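# Open the hinged box lid past vertical

## Task

Swing the box lid open until it is roughly upright or tilted further back, keeping the box itself standing upright. The lid's tab starts pushed down inside the wall that carries the thumb notch. Finish by releasing everything and pulling the grippers away; a lid that stays open only because the robot is holding it does not count.

## Robot and tools

Robot: two arms, left_arm and right_arm, each with six joints and a parallel gripper. All poses share one scene frame. Its origin sits on the table surface midway between the arms, +z is up, +x extends out across the table, and left_arm is mounted on the +y side. The arm names do not tell you which side of a camera image an arm appears on.

Gripper geometry: the fingers extend along the gripper's +z axis and close along its y axis. The reported end_effector_position is the point between the pads, roughly 1 cm short of the fingertips.

execute_actions takes "actions", a list holding zero or one item, plus an optional "pictures" boolean; by default every result includes images.
- An empty list sends nothing and just reports the current state.
- A motion item has "rows" and an optional "steps". "rows" is a list of 1 to 15 rows, and "steps" is 1 to 15, default 15. Each control step lasts 1/30 s. Row k is applied on step k, and the final row repeats if steps outnumber rows.
- A wait item has only "steps", up to 300. It returns once that many steps have elapsed since the previous result, and your reply time counts toward them.

Each row is one flat list of 14 numbers covering both arms, even when only one arm should move. The order is: left waist, shoulder, elbow, wrist pitch, wrist yaw, wrist roll, left opening, then the same seven for right_arm. The joint values are absolute target angles in radians, on the same scale as the Joint positions printout; they are not offsets. The opening value is an absolute gripper command from -1 (closed) to +1 (fully open).

Stated joint ranges, identical for both arms, in radians:
- waist -2.618 to 3.054
- shoulder 0.000 to 3.142
- elbow 0.000 to 3.142
- wrist pitch -1.571 to 1.571
- wrist yaw -1.571 to 1.571
- wrist roll -2.094 to 2.094

How limits are handled:
- A call is rejected, and nothing at all is sent, if any target exceeds an end of its range by more than 0.036 and also lies further out than that joint's last reported angle.
- The true ends may differ from the stated ones by up to 0.036 either way. Targets beyond the true end are clipped to it, and the result then reports "joint sent to its limit"; that message may refer to a previous action still running.
- The absence of that message does not prove the joint has more room.

Motion behaviour:
- Friction can leave a joint up to about 0.031 rad short of its target, and commands changing a joint by less than that may have no effect.
- On each step, each joint's target is held within a fixed lead of its measured angle: waist 0.202, shoulder 0.258, elbow 0.238, wrist pitch 0.573, wrist yaw and wrist roll 0.522. Distant targets therefore take several steps to reach.
- If a step's targets would move a gripper more than 70 mm from where it currently is, that arm's targets are scaled back toward its present angles.

Between calls: the simulation keeps running while you think and type. Arms keep heading for the last row sent until every arm has nearly stopped (a blocked or very slow arm counts as stopped) or a HELD step occurs. After that, only a new action makes them move further or press harder. Fingers already opening or closing finish that movement.

Reading results:
- The state line, left_arm: … | right_arm: …, gives each gripper's position in metres and orientation as a wxyz quaternion. The position can be somewhat off, more so at full reach.
- Joint positions and Joint velocities list, for each arm, the six angles (rad) and the finger opening in metres, plus their rates. Opening runs from 0.093 fully open to 0.000 closed and carries a fixed error of about ±1 mm. When the pads clamp a rigid flat object, the opening settles as much as about 12 mm below the object's width, so a thin item can show 0.
- grip_measured is the gripper motor position on the -1..+1 scale, with a fixed per-gripper offset of up to about ±0.02. The pads touch at about -0.94, and each millimetre of object width adds about 0.0208. The motor drives the fingers through a spring, so touching an object barely changes this reading.
- "joint command not followed" means a clearance check altered or blocked joint targets on some steps; the rest of the row still ran. HELD marks steps on which your row was not fully sent.
- MOTOR HOT appears at 75 °C. OVER-TEMPERATURE FAULT lines report that an arm has been stopped: at 90 °C it halts for 10 s, and at 100 °C it goes limp and drops until it cools. Holding a load heats motors, so avoid gripping for long.

Gripping:
- Commanding a value further below the object's width reading squeezes harder, up to roughly 50–62 N per pad; parts under about 5 mm thick get less force. The first contact can spike briefly.
- To keep a grip, keep sending the same closing value in every row.
- Something may occasionally tug a held part or shove a loose object.

zoom_image takes "camera" (cam_high, cam_low, cam_left_wrist or cam_right_wrist) and "region" [x0, y0, x1, y1] in pixels, measured from the image's top-left corner. The region can be at most 504×504, and the tool returns an enlarged view of that camera's latest frame. All four cameras produce 504×504 images. Approximate focal lengths in pixels are cam_high 595.6, cam_low 487.0, cam_left_wrist 422.9 and cam_right_wrist 388.9.

The result tells whether the goal was met, and the goal must still hold at that moment. A reply containing no tool call ends the run.

Avoid:
- knocking or pushing anything off the table, which fails the task
- letting the arms collide or press hard against each other
- dropping items, slamming, striking hard or shoving forcefully
- tipping the box over

Move smoothly and economically, and finish with both grippers open and withdrawn from the box.

Each tool is called after ">>>" in YAML: its name, and indented under it one key for each argument.

## Session

I'll start by looking at the scene.

>>> execute_actions:
  actions: []

Scene clock: 0.00 s of 4000.00 s.
left_arm: end_effector_position=(+0.4132, +0.4796, +0.2366) grip_measured=+0.990 end_effector_quat_wxyz=(+0.418, -0.239, +0.787, -0.386) | right_arm: end_effector_position=(+0.1178, -0.4982, +0.1849) grip_measured=+0.988 end_effector_quat_wxyz=(+0.056, +0.636, +0.764, +0.097)
Joint positions: left_arm=[ 0.606  1.906  1.598 -0.425  1.015 -0.388  0.093] | right_arm=[-1.012  1.542  1.484 -1.503 -0.225  0.218  0.093]
Joint velocities: left_arm=[ 0.007 -0.007  0.002 -0.022  0.066 -0.022 -0.001] | right_arm=[-0.002 -0.002  0.002  0.022 -0.037 -0.022 -0.001]
Motor temperatures (°C, as the motors report them): left_arm=[24 25 25 26 28 24] | right_arm=[27 26 24 28 27 25]

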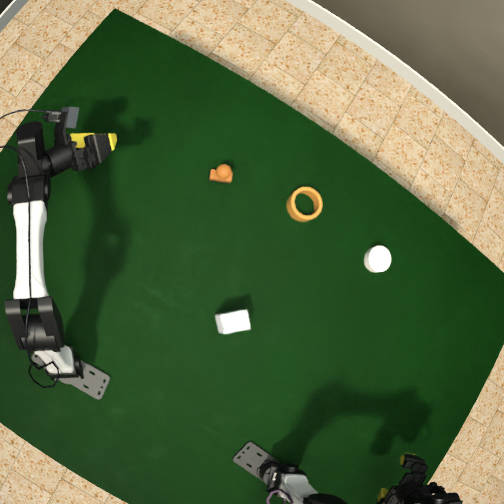

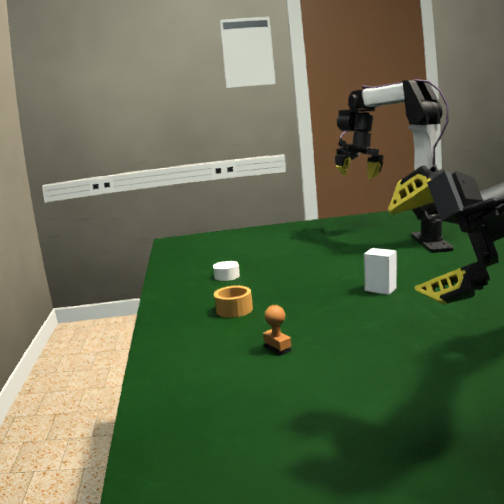

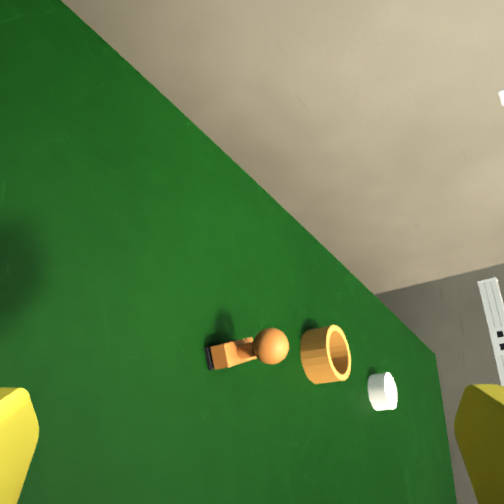

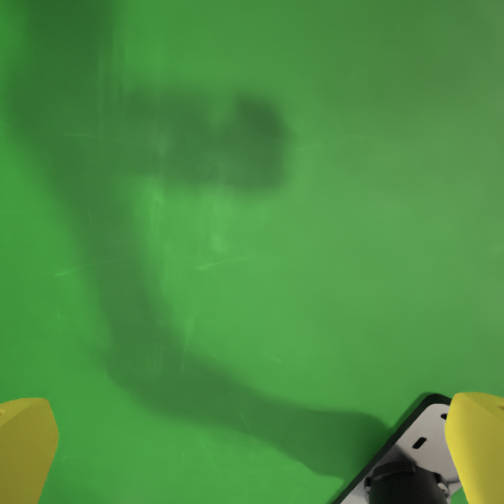

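>>> zoom_image:
  camera: "cam_high"
  region: [180, 270, 290, 370]

>>> zoom_image:
  camera: "cam_low"
  region: [330, 220, 430, 320]

Region (180, 270, 290, 370) of cam_high's 504x504 image, scaled by 4.582, with more detail than that image has; it fills the top 458 rows of this view, and the rest is white.

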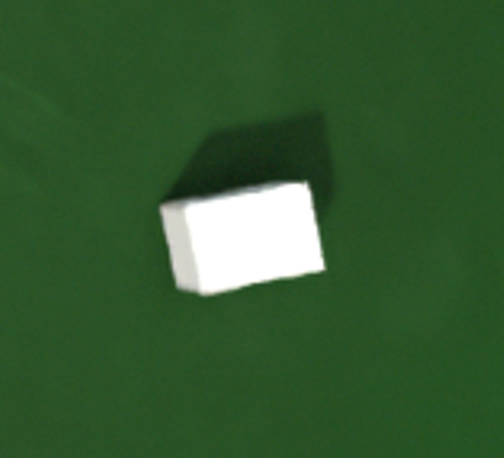

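Region (330, 220, 430, 320) of cam_low's 504x504 image, scaled by 5.040, with more detail than that image has.

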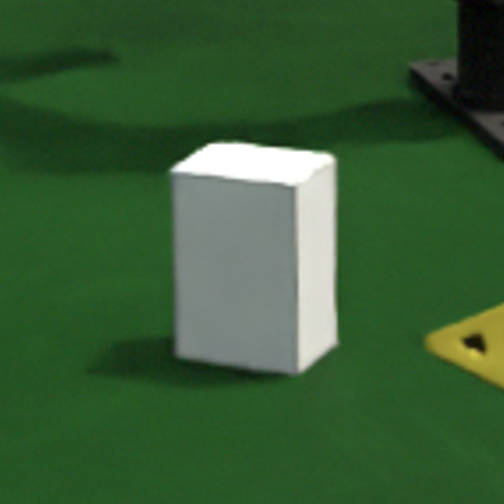

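>>> execute_actions:
  actions:
    - {"rows": [[0.606,1.906,1.598,-0.425,1.015,-0.388,1.0, 0.92,0.77,0.49,-0.21,0.0,0.0,1.0]], "steps": 15}
  pictures: false

Scene clock: 84.57 s of 4000.00 s.
left_arm: end_effector_position=(+0.4132, +0.4796, +0.2366) grip_measured=+0.990 end_effector_quat_wxyz=(+0.418, -0.239, +0.787, -0.386) | right_arm: end_effector_position=(+0.2652, -0.2996, +0.1607) grip_measured=+0.989 end_effector_quat_wxyz=(+0.479, +0.051, +0.876, -0.016)
Joint positions: left_arm=[ 0.606  1.906  1.598 -0.425  1.015 -0.388  0.093] | right_arm=[ 0.048  0.764  0.506 -0.312 -0.018  0.013  0.093]
Joint velocities: left_arm=[ 0.017 -0.022 -0.002 -0.022  0.037 -0.022 -0.001] | right_arm=[ 2.151  0.11  -0.496  0.095 -0.022 -0.095  0.002]
Motor temperatures (°C, as the motors report them): left_arm=[24 37 33 33 28 24] | right_arm=[27 31 30 28 27 25]
Steps of this call (steps 1 to 90: nothing new was sent; then 81.07 s passed at rest; steps 91 to 105: all 15 steps of this action). Readings (joint positions):
91: left_arm=[0.606 1.906 1.598 -0.425 1.015 -0.388] | right_arm=[-0.989 1.507 1.439 -1.425 -0.187 0.191]
92: left_arm=[0.606 1.906 1.598 -0.425 1.015 -0.388] | right_arm=[-0.934 1.439 1.349 -1.293 -0.138 0.155]
94: left_arm=[0.606 1.906 1.598 -0.425 1.015 -0.388] | right_arm=[-0.784 1.278 1.181 -1.073 -0.089 0.101]
98: left_arm=[0.606 1.906 1.598 -0.425 1.015 -0.388] | right_arm=[-0.475 0.924 0.864 -0.636 -0.047 0.043]
105: the state above

>>> execute_actions:
  actions:
    - {"steps": 20}

Scene clock: 86.23 s of 4000.00 s.
left_arm: end_effector_position=(+0.4132, +0.4796, +0.2366) grip_measured=+0.990 end_effector_quat_wxyz=(+0.418, -0.239, +0.787, -0.386) | right_arm: end_effector_position=(+0.1936, -0.0668, +0.1712) grip_measured=+0.989 end_effector_quat_wxyz=(+0.471, -0.320, +0.799, +0.194)
Joint positions: left_arm=[ 0.606  1.906  1.598 -0.425  1.015 -0.388  0.093] | right_arm=[ 0.918  0.766  0.491 -0.227 -0.012  0.003  0.093]
Joint velocities: left_arm=[ 0.017  0.017  0.002 -0.022 -0.022 -0.037  0.   ] | right_arm=[-0.007 -0.012  0.027 -0.11   0.007  0.066 -0.   ]
Motor temperatures (°C, as the motors report them): left_arm=[24 37 33 33 28 24] | right_arm=[27 30 30 29 27 25]
Steps of this call (steps 1 to 30: the robot went on to your last target; steps 31 to 50: nothing new was sent). Readings (joint positions):
1: left_arm=[0.606 1.906 1.598 -0.425 1.015 -0.388] | right_arm=[0.122 0.766 0.494 -0.309 -0.015 0.011]
2: left_arm=[0.606 1.906 1.598 -0.425 1.015 -0.388] | right_arm=[0.196 0.766 0.491 -0.303 -0.012 0.010]
4: left_arm=[0.606 1.906 1.598 -0.425 1.015 -0.388] | right_arm=[0.344 0.766 0.491 -0.274 -0.008 0.008]
8: left_arm=[0.606 1.906 1.598 -0.425 1.015 -0.388] | right_arm=[0.640 0.766 0.491 -0.239 -0.003 0.006]
50: the state above
All arms were judged still, so your last target was given up. Only a new action makes them travel on or press farther. Fingers that are still opening or closing keep moving.

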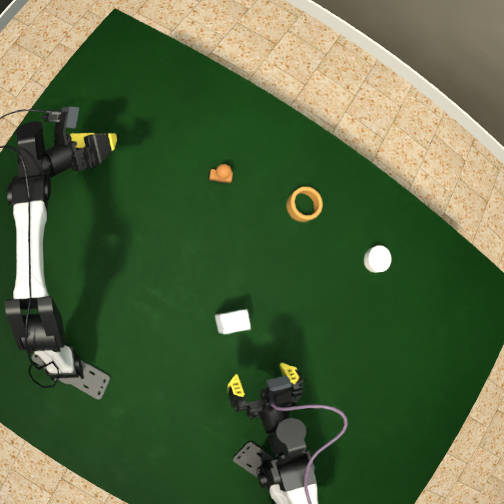

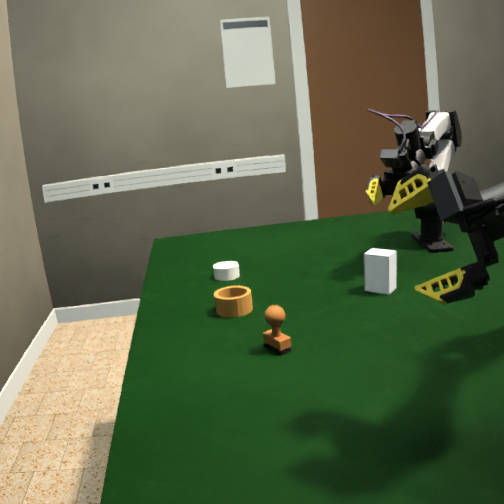

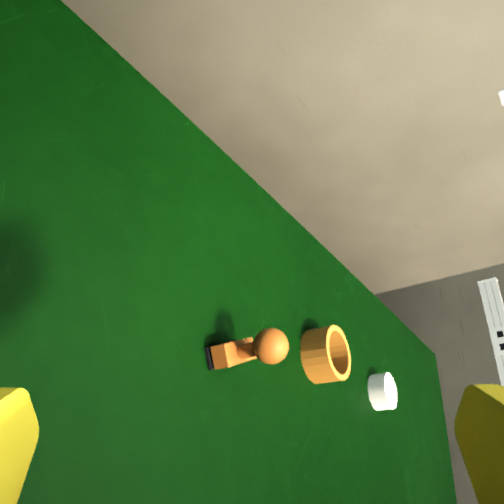

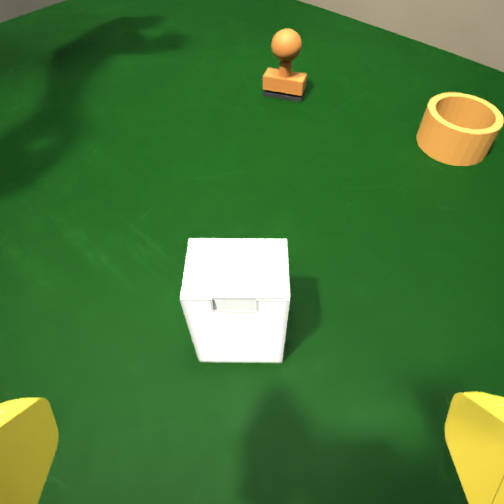

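>>> zoom_image:
  camera: "cam_right_wrist"
  region: [160, 220, 320, 380]

Region (160, 220, 320, 380) of cam_right_wrist's 504x504 image, scaled by 3.150, with more detail than that image has.

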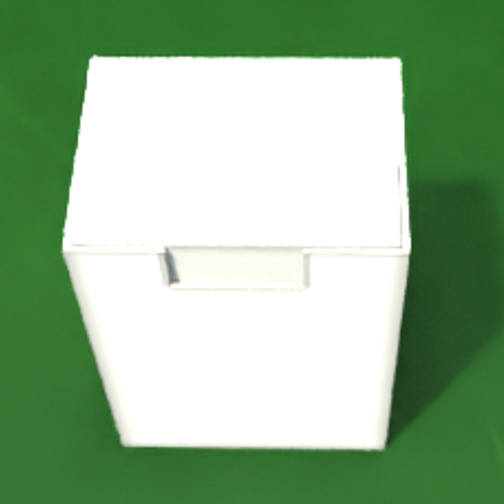

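>>> zoom_image:
  camera: "cam_low"
  region: [344, 150, 504, 310]

>>> zoom_image:
  camera: "cam_high"
  region: [190, 290, 350, 450]

Region (344, 150, 504, 310) of cam_low's 504x504 image, scaled by 3.150, with more detail than that image has.

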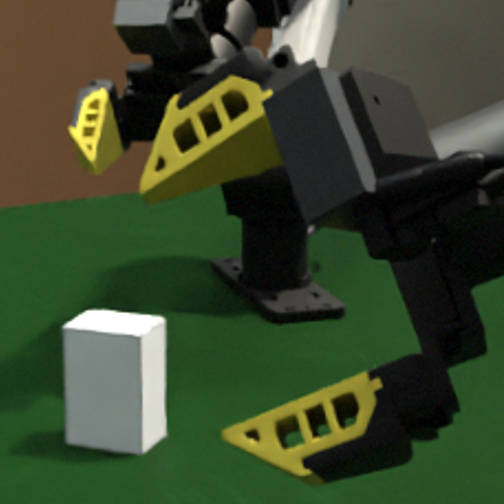

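Region (190, 290, 350, 450) of cam_high's 504x504 image, scaled by 3.150, with more detail than that image has.

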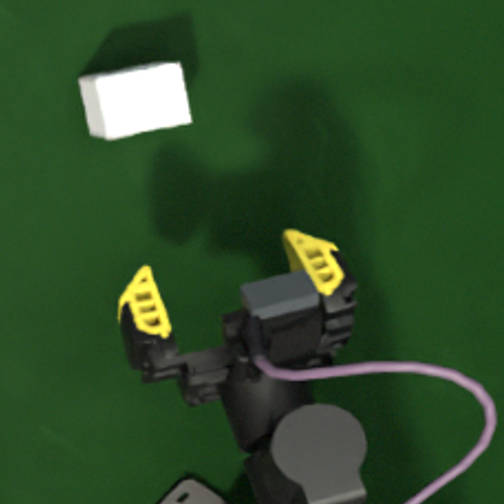

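>>> execute_actions:
  actions:
    - {"rows": [[0.52,1.88,1.52,-0.35,0.96,-0.36,1.0, 0.918,0.74,0.48,-0.235,0.0,0.0,1.0],[0.43,1.85,1.44,-0.27,0.90,-0.33,1.0, 0.918,0.72,0.465,-0.245,0.0,0.0,1.0],[0.34,1.82,1.37,-0.19,0.85,-0.30,1.0, 0.918,0.70,0.45,-0.25,0.0,0.0,1.0],[0.26,1.79,1.29,-0.11,0.79,-0.27,1.0, 0.918,0.68,0.44,-0.26,0.0,0.0,1.0],[0.17,1.76,1.21,-0.03,0.74,-0.24,1.0, 0.918,0.66,0.425,-0.27,0.0,0.0,1.0],[0.08,1.73,1.14,0.04,0.68,-0.21,1.0, 0.918,0.64,0.41,-0.275,0.0,0.0,1.0],[0.0,1.69,1.06,0.12,0.63,-0.18,1.0, 0.918,0.62,0.40,-0.285,0.0,0.0,1.0],[-0.09,1.66,0.98,0.20,0.57,-0.15,1.0, 0.918,0.60,0.39,-0.29,0.0,0.0,1.0],[-0.18,1.63,0.91,0.28,0.52,-0.12,1.0, 0.918,0.58,0.375,-0.30,0.0,0.0,1.0],[-0.27,1.60,0.83,0.36,0.46,-0.10,1.0, 0.918,0.56,0.36,-0.31,0.0,0.0,1.0],[-0.35,1.57,0.75,0.43,0.41,-0.07,1.0, 0.918,0.53,0.35,-0.32,0.0,0.0,1.0],[-0.44,1.54,0.68,0.51,0.35,-0.04,1.0, 0.918,0.51,0.335,-0.33,0.0,0.0,1.0],[-0.53,1.51,0.60,0.59,0.30,-0.01,1.0, 0.918,0.49,0.32,-0.335,0.0,0.0,1.0],[-0.61,1.48,0.52,0.67,0.24,0.02,1.0, 0.918,0.47,0.31,-0.345,0.0,0.0,1.0],[-0.701,1.448,0.448,0.745,0.185,0.048,1.0, 0.918,0.45,0.30,-0.35,0.0,0.0,1.0]], "steps": 15}
  pictures: false

>>> execute_actions:
  actions:
    - {"steps": 20}

Scene clock: 180.20 s of 4000.00 s.
left_arm: end_effector_position=(+0.3357, +0.1351, +0.1108) grip_measured=+0.990 end_effector_quat_wxyz=(+0.468, +0.159, +0.833, -0.249) | right_arm: end_effector_position=(+0.1666, -0.0923, +0.1534) grip_measured=+0.989 end_effector_quat_wxyz=(+0.488, -0.316, +0.789, +0.200)
Joint positions: left_arm=[-0.289  1.531  0.617  0.415  0.42  -0.081  0.093] | right_arm=[ 0.918  0.503  0.343 -0.301 -0.012  0.003  0.093]
Joint velocities: left_arm=[-2.239 -0.926 -2.293  2.19  -1.546  0.842 -0.   ] | right_arm=[-0.017 -0.593 -0.369 -0.33   0.007  0.022 -0.   ]
Motor temperatures (°C, as the motors report them): left_arm=[24 40 36 35 28 24] | right_arm=[27 27 35 42 27 25]
Steps of this call (steps 1 to 90: nothing new was sent; then 90.47 s passed at rest; steps 91 to 105: all 15 steps of this action). Readings (joint positions):
91: left_arm=[0.599 1.904 1.588 -0.412 1.006 -0.386] | right_arm=[0.918 0.766 0.491 -0.227 -0.012 0.003]
92: left_arm=[0.581 1.894 1.559 -0.379 0.985 -0.379] | right_arm=[0.918 0.764 0.491 -0.227 -0.012 0.003]
94: left_arm=[0.504 1.863 1.465 -0.307 0.933 -0.358] | right_arm=[0.918 0.737 0.482 -0.230 -0.012 0.003]
98: left_arm=[0.259 1.764 1.180 -0.090 0.773 -0.274] | right_arm=[0.918 0.651 0.437 -0.244 -0.012 0.003]
105: the state above

Scene clock: 180.87 s of 4000.00 s.
left_arm: end_effector_position=(+0.2599, +0.0233, +0.1311) grip_measured=+0.990 end_effector_quat_wxyz=(+0.545, +0.315, +0.736, -0.246) | right_arm: end_effector_position=(+0.1618, -0.0968, +0.1442) grip_measured=+0.989 end_effector_quat_wxyz=(+0.479, -0.318, +0.794, +0.197)
Joint positions: left_arm=[-0.707  1.471  0.459  0.718  0.195  0.039  0.093] | right_arm=[ 0.918  0.47   0.322 -0.333 -0.012  0.003  0.093]
Joint velocities: left_arm=[-0.002 -0.022  0.007  0.007  0.022 -0.022  0.001] | right_arm=[-0.012  0.007 -0.017 -0.081 -0.007  0.007 -0.   ]
Motor temperatures (°C, as the motors report them): left_arm=[24 40 36 35 28 24] | right_arm=[27 27 35 42 27 25]
Steps of this call (steps 1 to 20: the robot went on to your last target). Readings (joint positions):
1: left_arm=[-0.368 1.503 0.549 0.474 0.375 -0.056] | right_arm=[0.918 0.486 0.333 -0.309 -0.012 0.003]
2: left_arm=[-0.445 1.486 0.501 0.514 0.340 -0.036] | right_arm=[0.918 0.475 0.326 -0.317 -0.012 0.003]
4: left_arm=[-0.592 1.481 0.462 0.568 0.289 -0.008] | right_arm=[0.918 0.470 0.322 -0.327 -0.012 0.003]
8: left_arm=[-0.707 1.477 0.459 0.655 0.250 0.023] | right_arm=[0.918 0.470 0.322 -0.332 -0.012 0.003]
20: the state above

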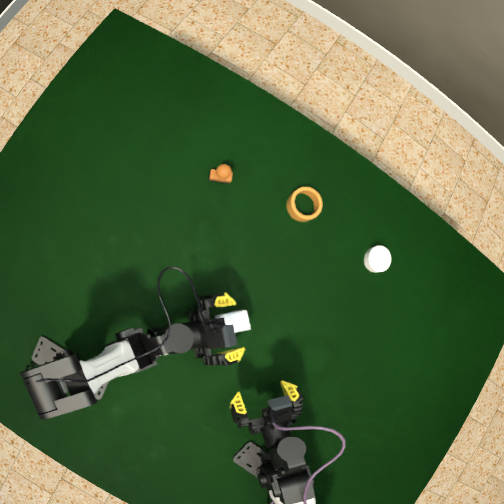

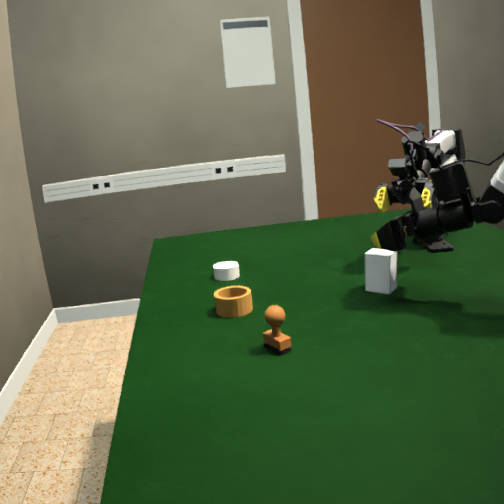

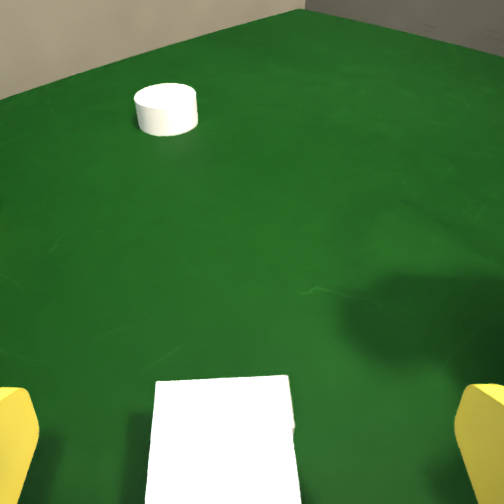

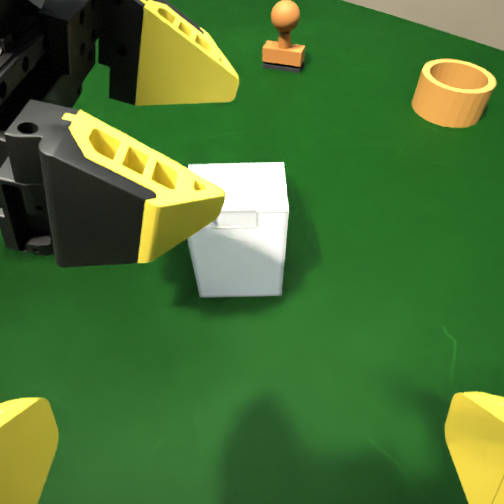

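>>> zoom_image:
  camera: "cam_right_wrist"
  region: [160, 150, 320, 310]

Region (160, 150, 320, 310) of cam_right_wrist's 504x504 image, scaled by 3.150, with more detail than that image has.

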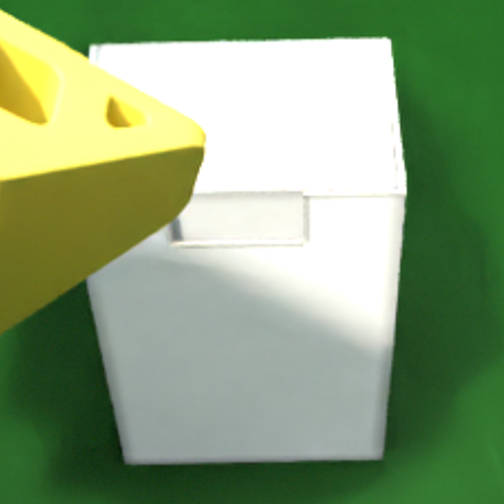

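>>> execute_actions:
  actions:
    - {"rows": [[-0.701,1.47,0.45,0.76,0.16,0.042,1.0, 0.918,0.45,0.30,-0.35,0.0,0.0,1.0],[-0.701,1.47,0.445,0.79,0.14,0.042,1.0, 0.918,0.45,0.30,-0.35,0.0,0.0,1.0],[-0.701,1.49,0.44,0.82,0.13,0.042,1.0, 0.918,0.45,0.30,-0.35,0.0,0.0,1.0],[-0.701,1.51,0.43,0.85,0.13,0.042,1.0, 0.918,0.45,0.30,-0.35,0.0,0.0,1.0],[-0.701,1.53,0.42,0.88,0.13,0.042,1.0, 0.918,0.45,0.30,-0.35,0.0,0.0,1.0],[-0.701,1.55,0.415,0.91,0.13,0.042,1.0, 0.918,0.45,0.30,-0.35,0.0,0.0,1.0],[-0.701,1.575,0.405,0.94,0.13,0.042,1.0, 0.918,0.45,0.30,-0.35,0.0,0.0,1.0],[-0.701,1.60,0.40,0.97,0.13,0.042,1.0, 0.918,0.45,0.30,-0.35,0.0,0.0,1.0],[-0.701,1.62,0.39,1.0,0.13,0.042,1.0, 0.918,0.45,0.30,-0.35,0.0,0.0,1.0],[-0.701,1.64,0.385,1.03,0.13,0.042,1.0, 0.918,0.45,0.30,-0.35,0.0,0.0,1.0],[-0.701,1.66,0.38,1.06,0.13,0.042,1.0, 0.918,0.45,0.30,-0.35,0.0,0.0,1.0],[-0.701,1.68,0.37,1.09,0.13,0.042,1.0, 0.918,0.45,0.30,-0.35,0.0,0.0,1.0],[-0.701,1.70,0.365,1.11,0.13,0.042,1.0, 0.918,0.45,0.30,-0.35,0.0,0.0,1.0],[-0.701,1.72,0.36,1.13,0.13,0.042,1.0, 0.918,0.45,0.30,-0.35,0.0,0.0,1.0],[-0.701,1.73,0.355,1.135,0.13,0.042,1.0, 0.918,0.45,0.30,-0.35,0.0,0.0,1.0]], "steps": 15}
  pictures: false

>>> execute_actions:
  actions:
    - {"steps": 15}

Scene clock: 223.73 s of 4000.00 s.
left_arm: end_effector_position=(+0.2659, +0.0304, +0.0859) grip_measured=+0.990 end_effector_quat_wxyz=(+0.555, +0.300, +0.742, -0.225) | right_arm: end_effector_position=(+0.1618, -0.0969, +0.1441) grip_measured=+0.989 end_effector_quat_wxyz=(+0.479, -0.318, +0.794, +0.197)
Joint positions: left_arm=[-0.707  1.692  0.383  1.02   0.139  0.04   0.093] | right_arm=[ 0.918  0.47   0.322 -0.334 -0.012  0.003  0.093]
Joint velocities: left_arm=[-0.007  0.51  -0.173  0.476 -0.051  0.022 -0.   ] | right_arm=[-0.022 -0.007 -0.007  0.007  0.037 -0.007  0.   ]
Motor temperatures (°C, as the motors report them): left_arm=[24 35 34 42 28 24] | right_arm=[27 27 34 42 27 25]
Steps of this call (steps 1 to 30: the robot went on to your last target; steps 31 to 90: nothing new was sent; then 39.37 s passed at rest; steps 91 to 105: all 15 steps of this action). Readings (joint positions):
91: left_arm=[-0.707 1.471 0.459 0.722 0.188 0.040] | right_arm=[0.918 0.470 0.322 -0.333 -0.012 0.003]
92: left_arm=[-0.707 1.471 0.459 0.727 0.182 0.040] | right_arm=[0.918 0.470 0.322 -0.333 -0.012 0.003]
94: left_arm=[-0.707 1.473 0.459 0.752 0.166 0.040] | right_arm=[0.918 0.470 0.322 -0.333 -0.012 0.003]
98: left_arm=[-0.707 1.532 0.442 0.861 0.148 0.040] | right_arm=[0.918 0.470 0.322 -0.333 -0.012 0.003]
105: the state above

Scene clock: 224.23 s of 4000.00 s.
left_arm: end_effector_position=(+0.2675, +0.0297, +0.0917) grip_measured=+0.990 end_effector_quat_wxyz=(+0.574, +0.296, +0.728, -0.229) | right_arm: end_effector_position=(+0.1618, -0.0969, +0.1441) grip_measured=+0.989 end_effector_quat_wxyz=(+0.479, -0.318, +0.794, +0.197)
Joint positions: left_arm=[-0.707  1.72   0.372  1.108  0.137  0.04   0.093] | right_arm=[ 0.918  0.47   0.322 -0.334 -0.012  0.003  0.093]
Joint velocities: left_arm=[-0.002  0.002  0.012  0.066 -0.081 -0.007 -0.   ] | right_arm=[-0.002 -0.002 -0.002  0.022  0.051  0.007 -0.   ]
Motor temperatures (°C, as the motors report them): left_arm=[24 35 34 42 28 24] | right_arm=[27 27 34 42 27 25]
Steps of this call (steps 1 to 15: the robot went on to your last target). Readings (joint positions):
1: left_arm=[-0.707 1.706 0.379 1.034 0.138 0.040] | right_arm=[0.918 0.470 0.322 -0.334 -0.012 0.003]
2: left_arm=[-0.707 1.715 0.375 1.043 0.138 0.040] | right_arm=[0.918 0.470 0.322 -0.334 -0.012 0.003]
4: left_arm=[-0.707 1.720 0.372 1.059 0.137 0.040] | right_arm=[0.918 0.470 0.322 -0.334 -0.012 0.003]
8: left_arm=[-0.707 1.720 0.372 1.091 0.137 0.040] | right_arm=[0.918 0.470 0.322 -0.334 -0.012 0.003]
15: the state above

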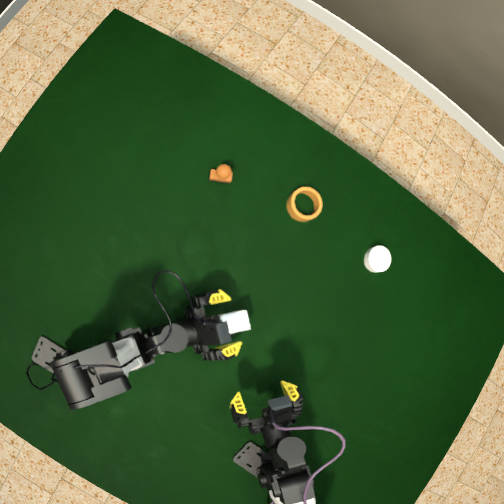

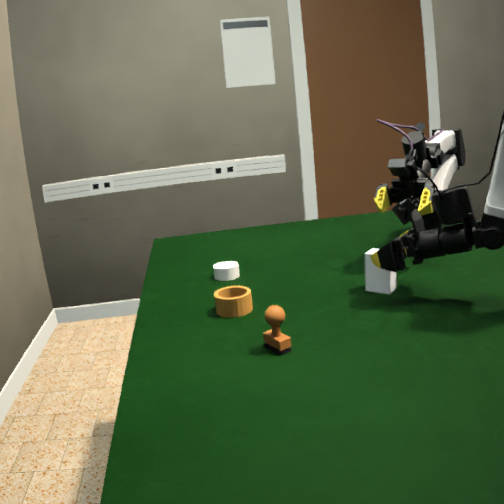

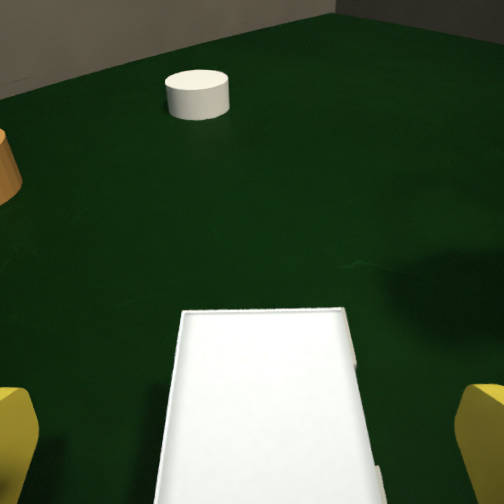

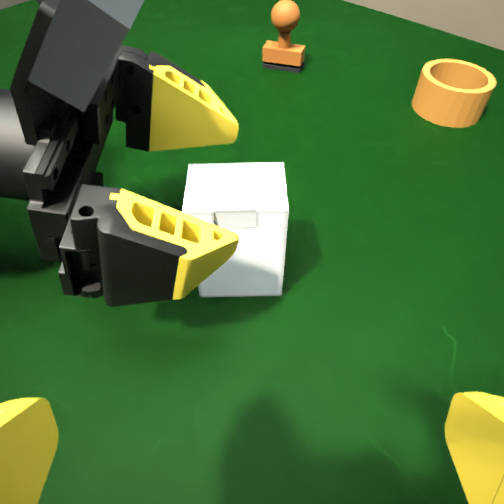

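>>> execute_actions:
  actions:
    - {"rows": [[-0.701,1.73,0.35,1.17,0.13,0.042,1.0, 0.918,0.45,0.30,-0.35,0.0,0.0,1.0],[-0.701,1.75,0.345,1.20,0.13,0.042,1.0, 0.918,0.45,0.30,-0.35,0.0,0.0,1.0],[-0.701,1.77,0.34,1.23,0.13,0.042,1.0, 0.918,0.45,0.30,-0.35,0.0,0.0,1.0],[-0.701,1.79,0.335,1.26,0.13,0.042,1.0, 0.918,0.45,0.30,-0.35,0.0,0.0,1.0],[-0.701,1.81,0.335,1.29,0.13,0.042,1.0, 0.918,0.45,0.30,-0.35,0.0,0.0,1.0],[-0.701,1.83,0.335,1.32,0.13,0.042,1.0, 0.918,0.45,0.30,-0.35,0.0,0.0,1.0],[-0.701,1.85,0.335,1.34,0.13,0.042,1.0, 0.918,0.45,0.30,-0.35,0.0,0.0,1.0],[-0.701,1.87,0.335,1.36,0.13,0.042,1.0, 0.918,0.45,0.30,-0.35,0.0,0.0,1.0],[-0.701,1.89,0.335,1.38,0.13,0.042,1.0, 0.918,0.45,0.30,-0.35,0.0,0.0,1.0],[-0.701,1.91,0.335,1.40,0.13,0.042,1.0, 0.918,0.45,0.30,-0.35,0.0,0.0,1.0],[-0.701,1.93,0.335,1.42,0.13,0.042,1.0, 0.918,0.45,0.30,-0.35,0.0,0.0,1.0],[-0.701,1.95,0.335,1.435,0.13,0.042,1.0, 0.918,0.45,0.30,-0.35,0.0,0.0,1.0],[-0.701,1.97,0.335,1.448,0.13,0.042,1.0, 0.918,0.45,0.30,-0.35,0.0,0.0,1.0],[-0.701,1.985,0.335,1.448,0.13,0.042,1.0, 0.918,0.45,0.30,-0.35,0.0,0.0,1.0],[-0.701,2.0,0.335,1.448,0.13,0.042,1.0, 0.918,0.45,0.30,-0.35,0.0,0.0,1.0]], "steps": 15}
  pictures: false

>>> execute_actions:
  actions:
    - {"rows": [[-0.701,2.015,0.335,1.448,0.13,0.042,1.0, 0.918,0.45,0.30,-0.35,0.0,0.0,1.0],[-0.701,2.025,0.335,1.448,0.13,0.042,1.0, 0.918,0.45,0.30,-0.35,0.0,0.0,1.0],[-0.701,2.035,0.335,1.448,0.13,0.042,1.0, 0.918,0.45,0.30,-0.35,0.0,0.0,1.0]], "steps": 15}

Scene clock: 238.30 s of 4000.00 s.
left_arm: end_effector_position=(+0.2687, +0.0290, +0.0576) grip_measured=+0.990 end_effector_quat_wxyz=(+0.580, +0.295, +0.724, -0.230) | right_arm: end_effector_position=(+0.1618, -0.0969, +0.1441) grip_measured=+0.989 end_effector_quat_wxyz=(+0.479, -0.318, +0.794, +0.197)
Joint positions: left_arm=[-0.707  1.957  0.358  1.375  0.136  0.04   0.093] | right_arm=[ 0.918  0.47   0.322 -0.334 -0.012  0.003  0.093]
Joint velocities: left_arm=[ 0.002  0.481  0.017  0.359  0.081 -0.007 -0.   ] | right_arm=[-0.007  0.002 -0.007 -0.037  0.022  0.037  0.   ]
Motor temperatures (°C, as the motors report them): left_arm=[24 34 33 43 28 24] | right_arm=[27 27 34 43 27 25]
Steps of this call (steps 1 to 15: the robot went on to your last target; steps 16 to 90: nothing new was sent; then 10.57 s passed at rest; steps 91 to 105: all 15 steps of this action). Readings (joint positions):
91: left_arm=[-0.707 1.720 0.372 1.114 0.137 0.040] | right_arm=[0.918 0.470 0.322 -0.334 -0.012 0.003]
92: left_arm=[-0.707 1.722 0.372 1.122 0.137 0.040] | right_arm=[0.918 0.470 0.322 -0.334 -0.012 0.003]
94: left_arm=[-0.707 1.739 0.372 1.162 0.137 0.040] | right_arm=[0.918 0.470 0.322 -0.334 -0.012 0.003]
98: left_arm=[-0.707 1.815 0.365 1.255 0.136 0.040] | right_arm=[0.918 0.470 0.322 -0.334 -0.012 0.003]
105: the state above

Scene clock: 238.80 s of 4000.00 s.
left_arm: end_effector_position=(+0.2675, +0.0298, +0.0436) grip_measured=+0.990 end_effector_quat_wxyz=(+0.573, +0.296, +0.729, -0.229) | right_arm: end_effector_position=(+0.1618, -0.0969, +0.1441) grip_measured=+0.989 end_effector_quat_wxyz=(+0.479, -0.318, +0.794, +0.197)
Joint positions: left_arm=[-0.707  2.022  0.358  1.421  0.136  0.04   0.093] | right_arm=[ 0.918  0.47   0.322 -0.334 -0.012  0.003  0.093]
Joint velocities: left_arm=[ 0.002 -0.002 -0.017 -0.007  0.11  -0.066 -0.   ] | right_arm=[-0.017 -0.002 -0.017  0.007 -0.022 -0.066  0.   ]
Motor temperatures (°C, as the motors report them): left_arm=[24 34 33 43 28 24] | right_arm=[27 27 34 43 27 25]
Steps of this call (steps 1 to 15: all 15 steps of this action). Readings (joint positions):
1: left_arm=[-0.707 1.973 0.358 1.384 0.136 0.040] | right_arm=[0.918 0.470 0.322 -0.334 -0.012 0.003]
2: left_arm=[-0.707 1.988 0.358 1.392 0.136 0.040] | right_arm=[0.918 0.470 0.322 -0.334 -0.012 0.003]
4: left_arm=[-0.707 2.011 0.358 1.400 0.136 0.040] | right_arm=[0.918 0.470 0.322 -0.334 -0.012 0.003]
8: left_arm=[-0.707 2.022 0.358 1.407 0.136 0.040] | right_arm=[0.918 0.470 0.322 -0.334 -0.012 0.003]
15: the state above

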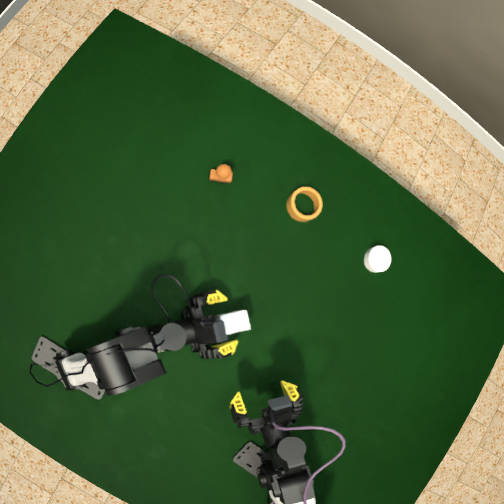

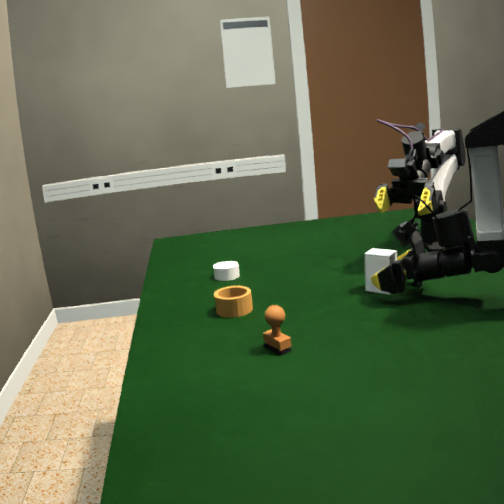

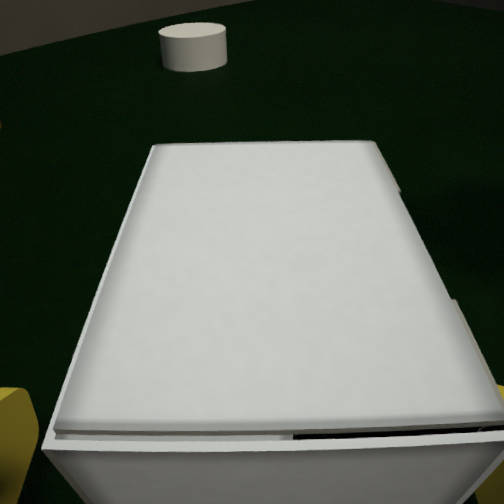

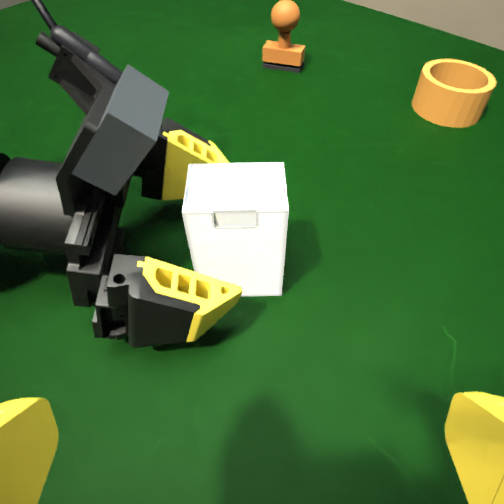

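>>> execute_actions:
  actions:
    - {"rows": [[-0.701,2.045,0.335,1.448,0.13,0.042,0.9, 0.918,0.45,0.30,-0.35,0.0,0.0,1.0],[-0.701,2.055,0.335,1.448,0.13,0.042,0.8, 0.918,0.45,0.30,-0.35,0.0,0.0,1.0],[-0.701,2.055,0.335,1.448,0.13,0.042,0.7, 0.918,0.45,0.30,-0.35,0.0,0.0,1.0],[-0.701,2.055,0.335,1.448,0.13,0.042,0.6, 0.918,0.45,0.30,-0.35,0.0,0.0,1.0],[-0.701,2.055,0.335,1.448,0.13,0.042,0.5, 0.918,0.45,0.30,-0.35,0.0,0.0,1.0],[-0.701,2.055,0.335,1.448,0.13,0.042,0.4, 0.918,0.45,0.30,-0.35,0.0,0.0,1.0],[-0.701,2.055,0.335,1.448,0.13,0.042,0.32, 0.918,0.45,0.30,-0.35,0.0,0.0,1.0],[-0.701,2.055,0.335,1.448,0.13,0.042,0.25, 0.918,0.45,0.30,-0.35,0.0,0.0,1.0],[-0.701,2.055,0.335,1.448,0.13,0.042,0.19, 0.918,0.45,0.30,-0.35,0.0,0.0,1.0],[-0.701,2.055,0.335,1.448,0.13,0.042,0.14, 0.918,0.45,0.30,-0.35,0.0,0.0,1.0],[-0.701,2.055,0.335,1.448,0.13,0.042,0.10, 0.918,0.45,0.30,-0.35,0.0,0.0,1.0],[-0.701,2.055,0.335,1.448,0.13,0.042,0.06, 0.918,0.45,0.30,-0.35,0.0,0.0,1.0],[-0.701,2.055,0.335,1.448,0.13,0.042,0.03, 0.918,0.45,0.30,-0.35,0.0,0.0,1.0],[-0.701,2.055,0.335,1.448,0.13,0.042,0.0, 0.918,0.45,0.30,-0.35,0.0,0.0,1.0],[-0.701,2.055,0.335,1.448,0.13,0.042,-0.03, 0.918,0.45,0.30,-0.35,0.0,0.0,1.0]], "steps": 15}
  pictures: false

>>> execute_actions:
  actions:
    - {"steps": 15}

Scene clock: 249.90 s of 4000.00 s.
left_arm: end_effector_position=(+0.2668, +0.0303, +0.0387) grip_measured=-0.013 end_effector_quat_wxyz=(+0.569, +0.297, +0.732, -0.228) | right_arm: end_effector_position=(+0.1618, -0.0969, +0.1441) grip_measured=+0.989 end_effector_quat_wxyz=(+0.479, -0.318, +0.794, +0.197)
Joint positions: left_arm=[-0.707  2.039  0.358  1.428  0.136  0.04   0.045] | right_arm=[ 0.918  0.47   0.322 -0.334 -0.012  0.003  0.093]
Joint velocities: left_arm=[ 0.002 -0.002 -0.017 -0.022 -0.022 -0.037 -0.03 ] | right_arm=[-0.027 -0.017 -0.007 -0.066 -0.081  0.022  0.001]
Motor temperatures (°C, as the motors report them): left_arm=[24 34 32 44 28 24] | right_arm=[27 27 34 43 27 25]
Steps of this call (steps 1 to 15: the robot went on to your last target; steps 16 to 90: nothing new was sent; then 7.60 s passed at rest; steps 91 to 105: all 15 steps of this action). Readings (joint positions):
91: left_arm=[-0.707 2.022 0.358 1.424 0.136 0.040] | right_arm=[0.918 0.470 0.322 -0.334 -0.012 0.003]
92: left_arm=[-0.707 2.024 0.358 1.425 0.136 0.040] | right_arm=[0.918 0.470 0.322 -0.334 -0.012 0.003]
94: left_arm=[-0.707 2.031 0.358 1.428 0.136 0.040] | right_arm=[0.918 0.470 0.322 -0.334 -0.012 0.003]
98: left_arm=[-0.707 2.039 0.358 1.428 0.136 0.040] | right_arm=[0.918 0.470 0.322 -0.334 -0.012 0.003]
105: the state above

Scene clock: 250.40 s of 4000.00 s.
left_arm: end_effector_position=(+0.2668, +0.0303, +0.0387) grip_measured=-0.028 end_effector_quat_wxyz=(+0.569, +0.297, +0.732, -0.228) | right_arm: end_effector_position=(+0.1618, -0.0969, +0.1441) grip_measured=+0.989 end_effector_quat_wxyz=(+0.479, -0.318, +0.794, +0.197)
Joint positions: left_arm=[-0.707  2.039  0.358  1.428  0.136  0.04   0.044] | right_arm=[ 0.918  0.47   0.322 -0.334 -0.012  0.003  0.093]
Joint velocities: left_arm=[-0.017 -0.007  0.007 -0.007  0.037 -0.066  0.001] | right_arm=[-0.002 -0.007 -0.007 -0.022 -0.037  0.037 -0.   ]
Motor temperatures (°C, as the motors report them): left_arm=[24 34 32 44 28 24] | right_arm=[27 27 34 43 27 25]
Steps of this call (steps 1 to 15: the robot went on to your last target). Readings (joint positions):
1: left_arm=[-0.707 2.039 0.358 1.428 0.136 0.040] | right_arm=[0.918 0.470 0.322 -0.334 -0.012 0.003]
2: left_arm=[-0.707 2.039 0.358 1.428 0.136 0.040] | right_arm=[0.918 0.470 0.322 -0.334 -0.012 0.003]
4: left_arm=[-0.707 2.039 0.358 1.428 0.136 0.040] | right_arm=[0.918 0.470 0.322 -0.334 -0.012 0.003]
8: left_arm=[-0.707 2.039 0.358 1.428 0.136 0.040] | right_arm=[0.918 0.470 0.322 -0.334 -0.012 0.003]
15: the state above
All arms were judged still, so your last target was given up. Only a new action makes them travel on or press farther. Fingers that are still opening or closing keep moving.

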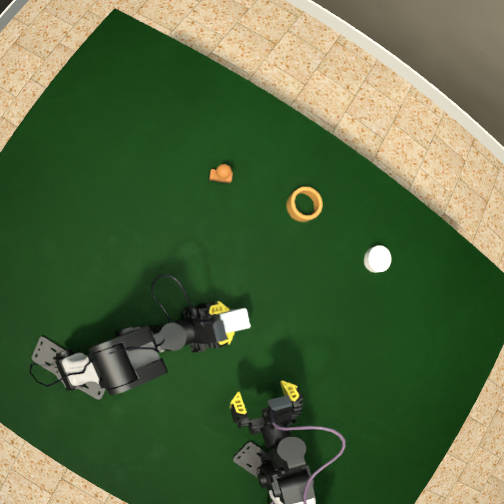

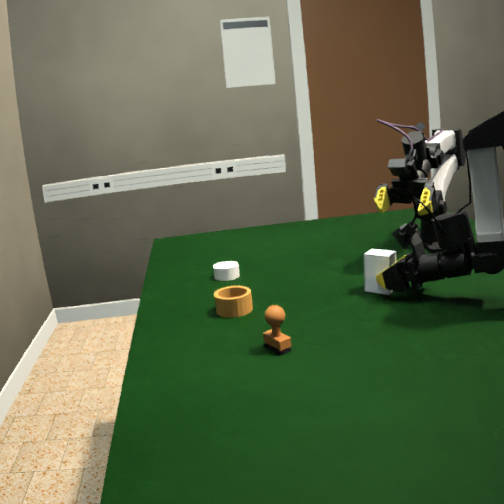

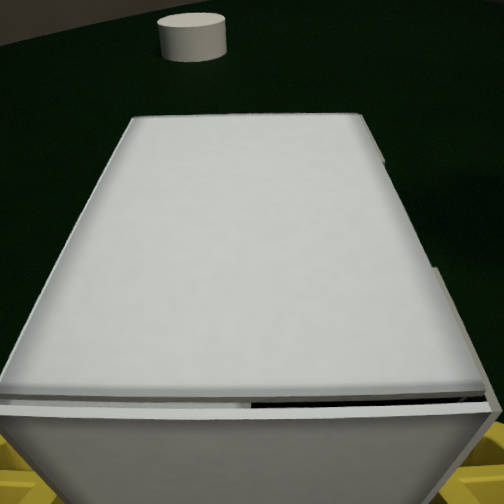

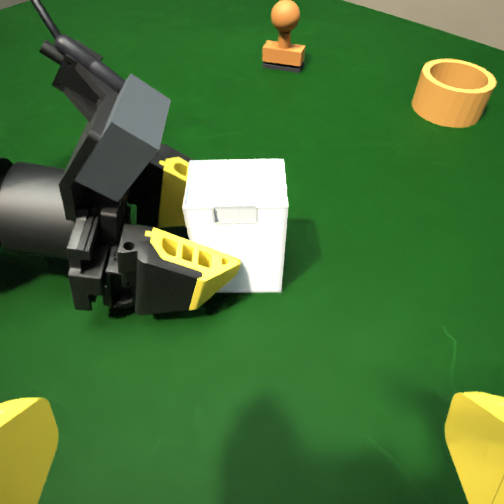

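>>> execute_actions:
  actions:
    - {"rows": [[-0.701,2.055,0.335,1.448,0.13,0.042,-0.06, 0.925,0.47,0.322,-0.28,0.0,0.10,1.0],[-0.701,2.055,0.335,1.448,0.13,0.042,-0.09, 0.93,0.48,0.322,-0.23,0.0,0.20,1.0],[-0.701,2.055,0.335,1.448,0.13,0.042,-0.12, 0.935,0.50,0.322,-0.18,0.0,0.30,1.0],[-0.701,2.055,0.335,1.448,0.13,0.042,-0.15, 0.94,0.53,0.322,-0.13,0.0,0.40,1.0],[-0.701,2.055,0.335,1.448,0.13,0.042,-0.17, 0.945,0.56,0.322,-0.09,0.0,0.50,1.0],[-0.701,2.055,0.335,1.448,0.13,0.042,-0.17, 0.95,0.59,0.322,-0.05,0.0,0.60,1.0],[-0.701,2.055,0.335,1.448,0.13,0.042,-0.17, 0.955,0.62,0.322,-0.01,0.0,0.70,1.0],[-0.701,2.055,0.335,1.448,0.13,0.042,-0.17, 0.955,0.65,0.322,0.03,0.0,0.80,1.0],[-0.701,2.055,0.335,1.448,0.13,0.042,-0.17, 0.955,0.68,0.322,0.07,0.0,0.90,1.0],[-0.701,2.055,0.335,1.448,0.13,0.042,-0.17, 0.955,0.71,0.322,0.11,0.0,1.0,1.0],[-0.701,2.055,0.335,1.448,0.13,0.042,-0.17, 0.955,0.74,0.322,0.15,0.0,1.1,1.0],[-0.701,2.055,0.335,1.448,0.13,0.042,-0.17, 0.955,0.77,0.322,0.19,0.0,1.2,1.0],[-0.701,2.055,0.335,1.448,0.13,0.042,-0.17, 0.955,0.80,0.322,0.23,0.0,1.3,1.0],[-0.701,2.055,0.335,1.448,0.13,0.042,-0.17, 0.955,0.83,0.322,0.27,0.0,1.4,1.0],[-0.701,2.055,0.335,1.448,0.13,0.042,-0.17, 0.955,0.86,0.322,0.31,0.0,1.5,1.0]], "steps": 15}
  pictures: false

>>> execute_actions:
  actions:
    - {"rows": [[-0.701,2.055,0.335,1.448,0.13,0.042,-0.17, 0.955,0.89,0.322,0.35,0.0,1.58,1.0],[-0.701,2.055,0.335,1.448,0.13,0.042,-0.17, 0.955,0.92,0.322,0.39,0.0,1.58,1.0],[-0.701,2.055,0.335,1.448,0.13,0.042,-0.17, 0.955,0.95,0.322,0.43,0.0,1.58,1.0],[-0.701,2.055,0.335,1.448,0.13,0.042,-0.17, 0.955,0.98,0.322,0.47,0.0,1.58,1.0],[-0.701,2.055,0.335,1.448,0.13,0.042,-0.17, 0.955,1.01,0.322,0.51,0.0,1.58,1.0],[-0.701,2.055,0.335,1.448,0.13,0.042,-0.17, 0.955,1.04,0.322,0.55,0.0,1.58,1.0],[-0.701,2.055,0.335,1.448,0.13,0.042,-0.17, 0.955,1.07,0.322,0.58,0.0,1.58,1.0],[-0.701,2.055,0.335,1.448,0.13,0.042,-0.17, 0.955,1.10,0.322,0.61,0.0,1.58,1.0],[-0.701,2.055,0.335,1.448,0.13,0.042,-0.17, 0.955,1.13,0.322,0.64,0.0,1.58,1.0],[-0.701,2.055,0.335,1.448,0.13,0.042,-0.17, 0.955,1.16,0.322,0.66,0.0,1.58,1.0],[-0.701,2.055,0.335,1.448,0.13,0.042,-0.17, 0.955,1.19,0.322,0.665,0.0,1.58,1.0],[-0.701,2.055,0.335,1.448,0.13,0.042,-0.17, 0.955,1.215,0.322,0.665,0.0,1.58,1.0],[-0.701,2.055,0.335,1.448,0.13,0.042,-0.17, 0.955,1.24,0.322,0.665,0.0,1.58,1.0],[-0.701,2.055,0.335,1.448,0.13,0.042,-0.17, 0.955,1.26,0.322,0.665,0.0,1.58,1.0],[-0.701,2.055,0.335,1.448,0.13,0.042,-0.17, 0.955,1.275,0.322,0.665,0.0,1.58,1.0]], "steps": 15}
  pictures: false

>>> execute_actions:
  actions:
    - {"steps": 20}

Scene clock: 285.97 s of 4000.00 s.
left_arm: end_effector_position=(+0.2668, +0.0303, +0.0387) grip_measured=-0.158 end_effector_quat_wxyz=(+0.569, +0.297, +0.732, -0.228) | right_arm: end_effector_position=(+0.1977, -0.0505, +0.1634) grip_measured=+0.989 end_effector_quat_wxyz=(+0.339, +0.118, +0.808, +0.468)
Joint positions: left_arm=[-0.707  2.039  0.358  1.428  0.136  0.04   0.038] | right_arm=[ 0.947  0.792  0.322  0.13  -0.011  1.086  0.093]
Joint velocities: left_arm=[-0.017 -0.007  0.007 -0.007  0.022 -0.007  0.001] | right_arm=[-0.002  0.852  0.007  1.15   0.022  2.733 -0.   ]
Motor temperatures (°C, as the motors report them): left_arm=[24 33 30 45 28 24] | right_arm=[27 27 34 44 27 25]
Steps of this call (steps 1 to 90: nothing new was sent; then 32.07 s passed at rest; steps 91 to 105: all 15 steps of this action). Readings (joint positions):
91: left_arm=[-0.707 2.039 0.358 1.428 0.136 0.040] | right_arm=[0.918 0.470 0.322 -0.330 -0.012 0.016]
92: left_arm=[-0.707 2.039 0.358 1.428 0.136 0.040] | right_arm=[0.918 0.470 0.322 -0.321 -0.011 0.046]
94: left_arm=[-0.707 2.039 0.358 1.428 0.136 0.040] | right_arm=[0.924 0.479 0.322 -0.274 -0.011 0.146]
98: left_arm=[-0.707 2.039 0.358 1.428 0.136 0.040] | right_arm=[0.943 0.577 0.322 -0.132 -0.011 0.442]
105: the state above

Scene clock: 286.47 s of 4000.00 s.
left_arm: end_effector_position=(+0.2668, +0.0303, +0.0387) grip_measured=-0.158 end_effector_quat_wxyz=(+0.569, +0.297, +0.732, -0.228) | right_arm: end_effector_position=(+0.2349, -0.0133, +0.1362) grip_measured=+0.989 end_effector_quat_wxyz=(+0.226, +0.299, +0.745, +0.551)
Joint positions: left_arm=[-0.707  2.039  0.358  1.428  0.136  0.04   0.038] | right_arm=[ 0.947  1.225  0.322  0.608 -0.011  1.559  0.093]
Joint velocities: left_arm=[-0.017 -0.017  0.002  0.051 -0.007  0.022  0.001] | right_arm=[-0.012  0.623  0.002  0.256 -0.007  0.095  0.001]
Motor temperatures (°C, as the motors report them): left_arm=[24 33 30 46 28 24] | right_arm=[27 27 34 44 27 25]
Steps of this call (steps 1 to 15: all 15 steps of this action). Readings (joint positions):
1: left_arm=[-0.707 2.039 0.358 1.428 0.136 0.040] | right_arm=[0.947 0.822 0.322 0.169 -0.011 1.181]
2: left_arm=[-0.707 2.039 0.358 1.428 0.136 0.040] | right_arm=[0.947 0.852 0.322 0.209 -0.011 1.261]
4: left_arm=[-0.707 2.039 0.358 1.428 0.136 0.040] | right_arm=[0.947 0.912 0.322 0.287 -0.011 1.375]
8: left_arm=[-0.707 2.039 0.358 1.428 0.136 0.040] | right_arm=[0.947 1.031 0.322 0.443 -0.011 1.495]
15: the state above

Scene clock: 287.13 s of 4000.00 s.
left_arm: end_effector_position=(+0.2668, +0.0303, +0.0387) grip_measured=-0.158 end_effector_quat_wxyz=(+0.569, +0.297, +0.732, -0.228) | right_arm: end_effector_position=(+0.2374, -0.0107, +0.1330) grip_measured=+0.989 end_effector_quat_wxyz=(+0.222, +0.305, +0.742, +0.554)
Joint positions: left_arm=[-0.707  2.039  0.358  1.428  0.136  0.04   0.038] | right_arm=[ 0.947  1.262  0.322  0.648 -0.011  1.576  0.093]
Joint velocities: left_arm=[ 0.012 -0.007 -0.002 -0.022 -0.037  0.007  0.   ] | right_arm=[ 0.007  0.012 -0.007 -0.022  0.007  0.051 -0.001]
Motor temperatures (°C, as the motors report them): left_arm=[24 33 30 46 28 24] | right_arm=[27 27 34 45 27 25]
Steps of this call (steps 1 to 20: the robot went on to your last target). Readings (joint positions):
1: left_arm=[-0.707 2.039 0.358 1.428 0.136 0.040] | right_arm=[0.947 1.243 0.322 0.614 -0.011 1.563]
2: left_arm=[-0.707 2.039 0.358 1.428 0.136 0.040] | right_arm=[0.947 1.255 0.322 0.616 -0.011 1.566]
4: left_arm=[-0.707 2.039 0.358 1.428 0.136 0.040] | right_arm=[0.947 1.262 0.322 0.620 -0.011 1.570]
8: left_arm=[-0.707 2.039 0.358 1.428 0.136 0.040] | right_arm=[0.947 1.262 0.322 0.638 -0.011 1.573]
20: the state above

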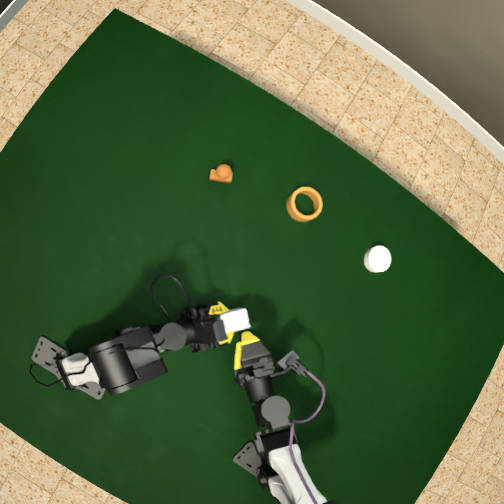

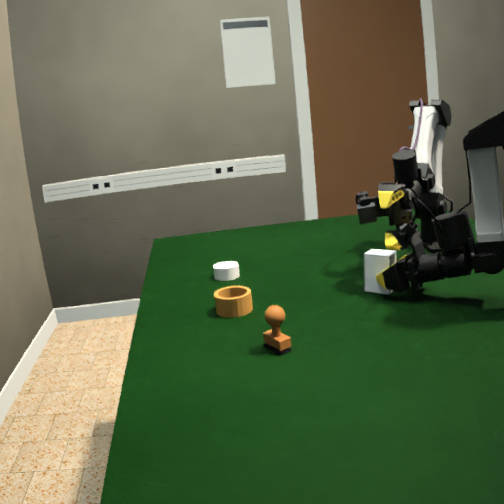

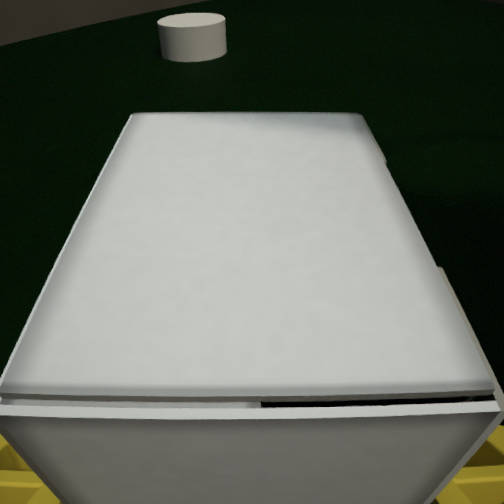

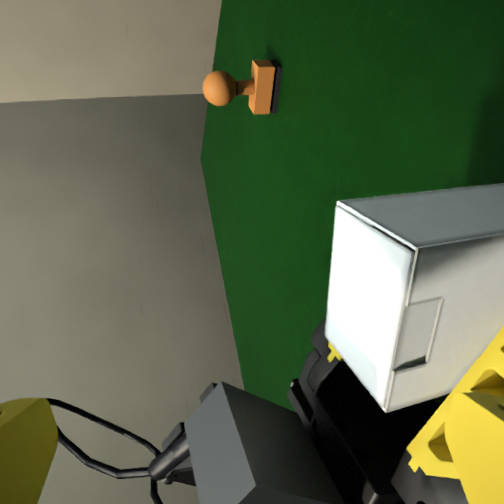

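>>> zoom_image:
  camera: "cam_right_wrist"
  region: [304, 264, 504, 464]

>>> zoom_image:
  camera: "cam_low"
  region: [340, 180, 460, 300]

Region (304, 264, 504, 464) of cam_right_wrist's 504x504 image, scaled by 2.520, with more detail than that image has.

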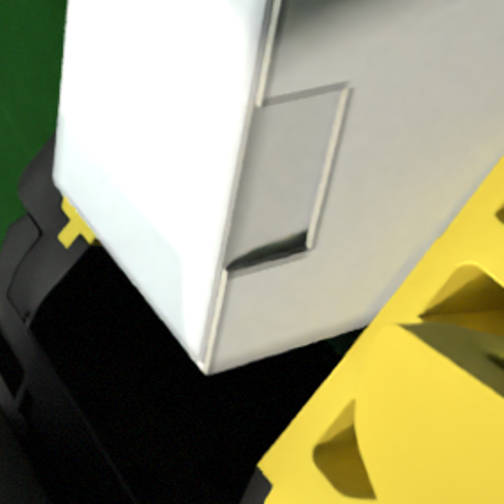

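Region (340, 180, 460, 300) of cam_low's 504x504 image, scaled by 4.200, with more detail than that image has.

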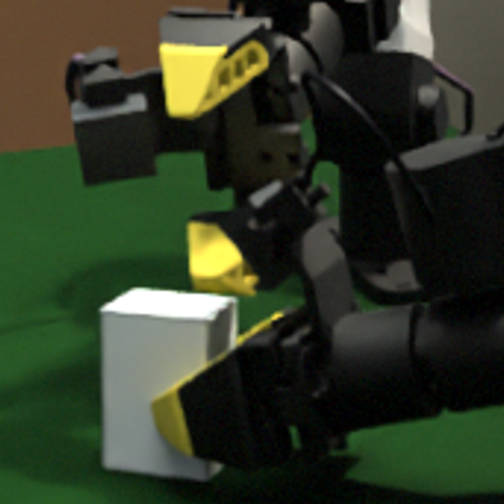

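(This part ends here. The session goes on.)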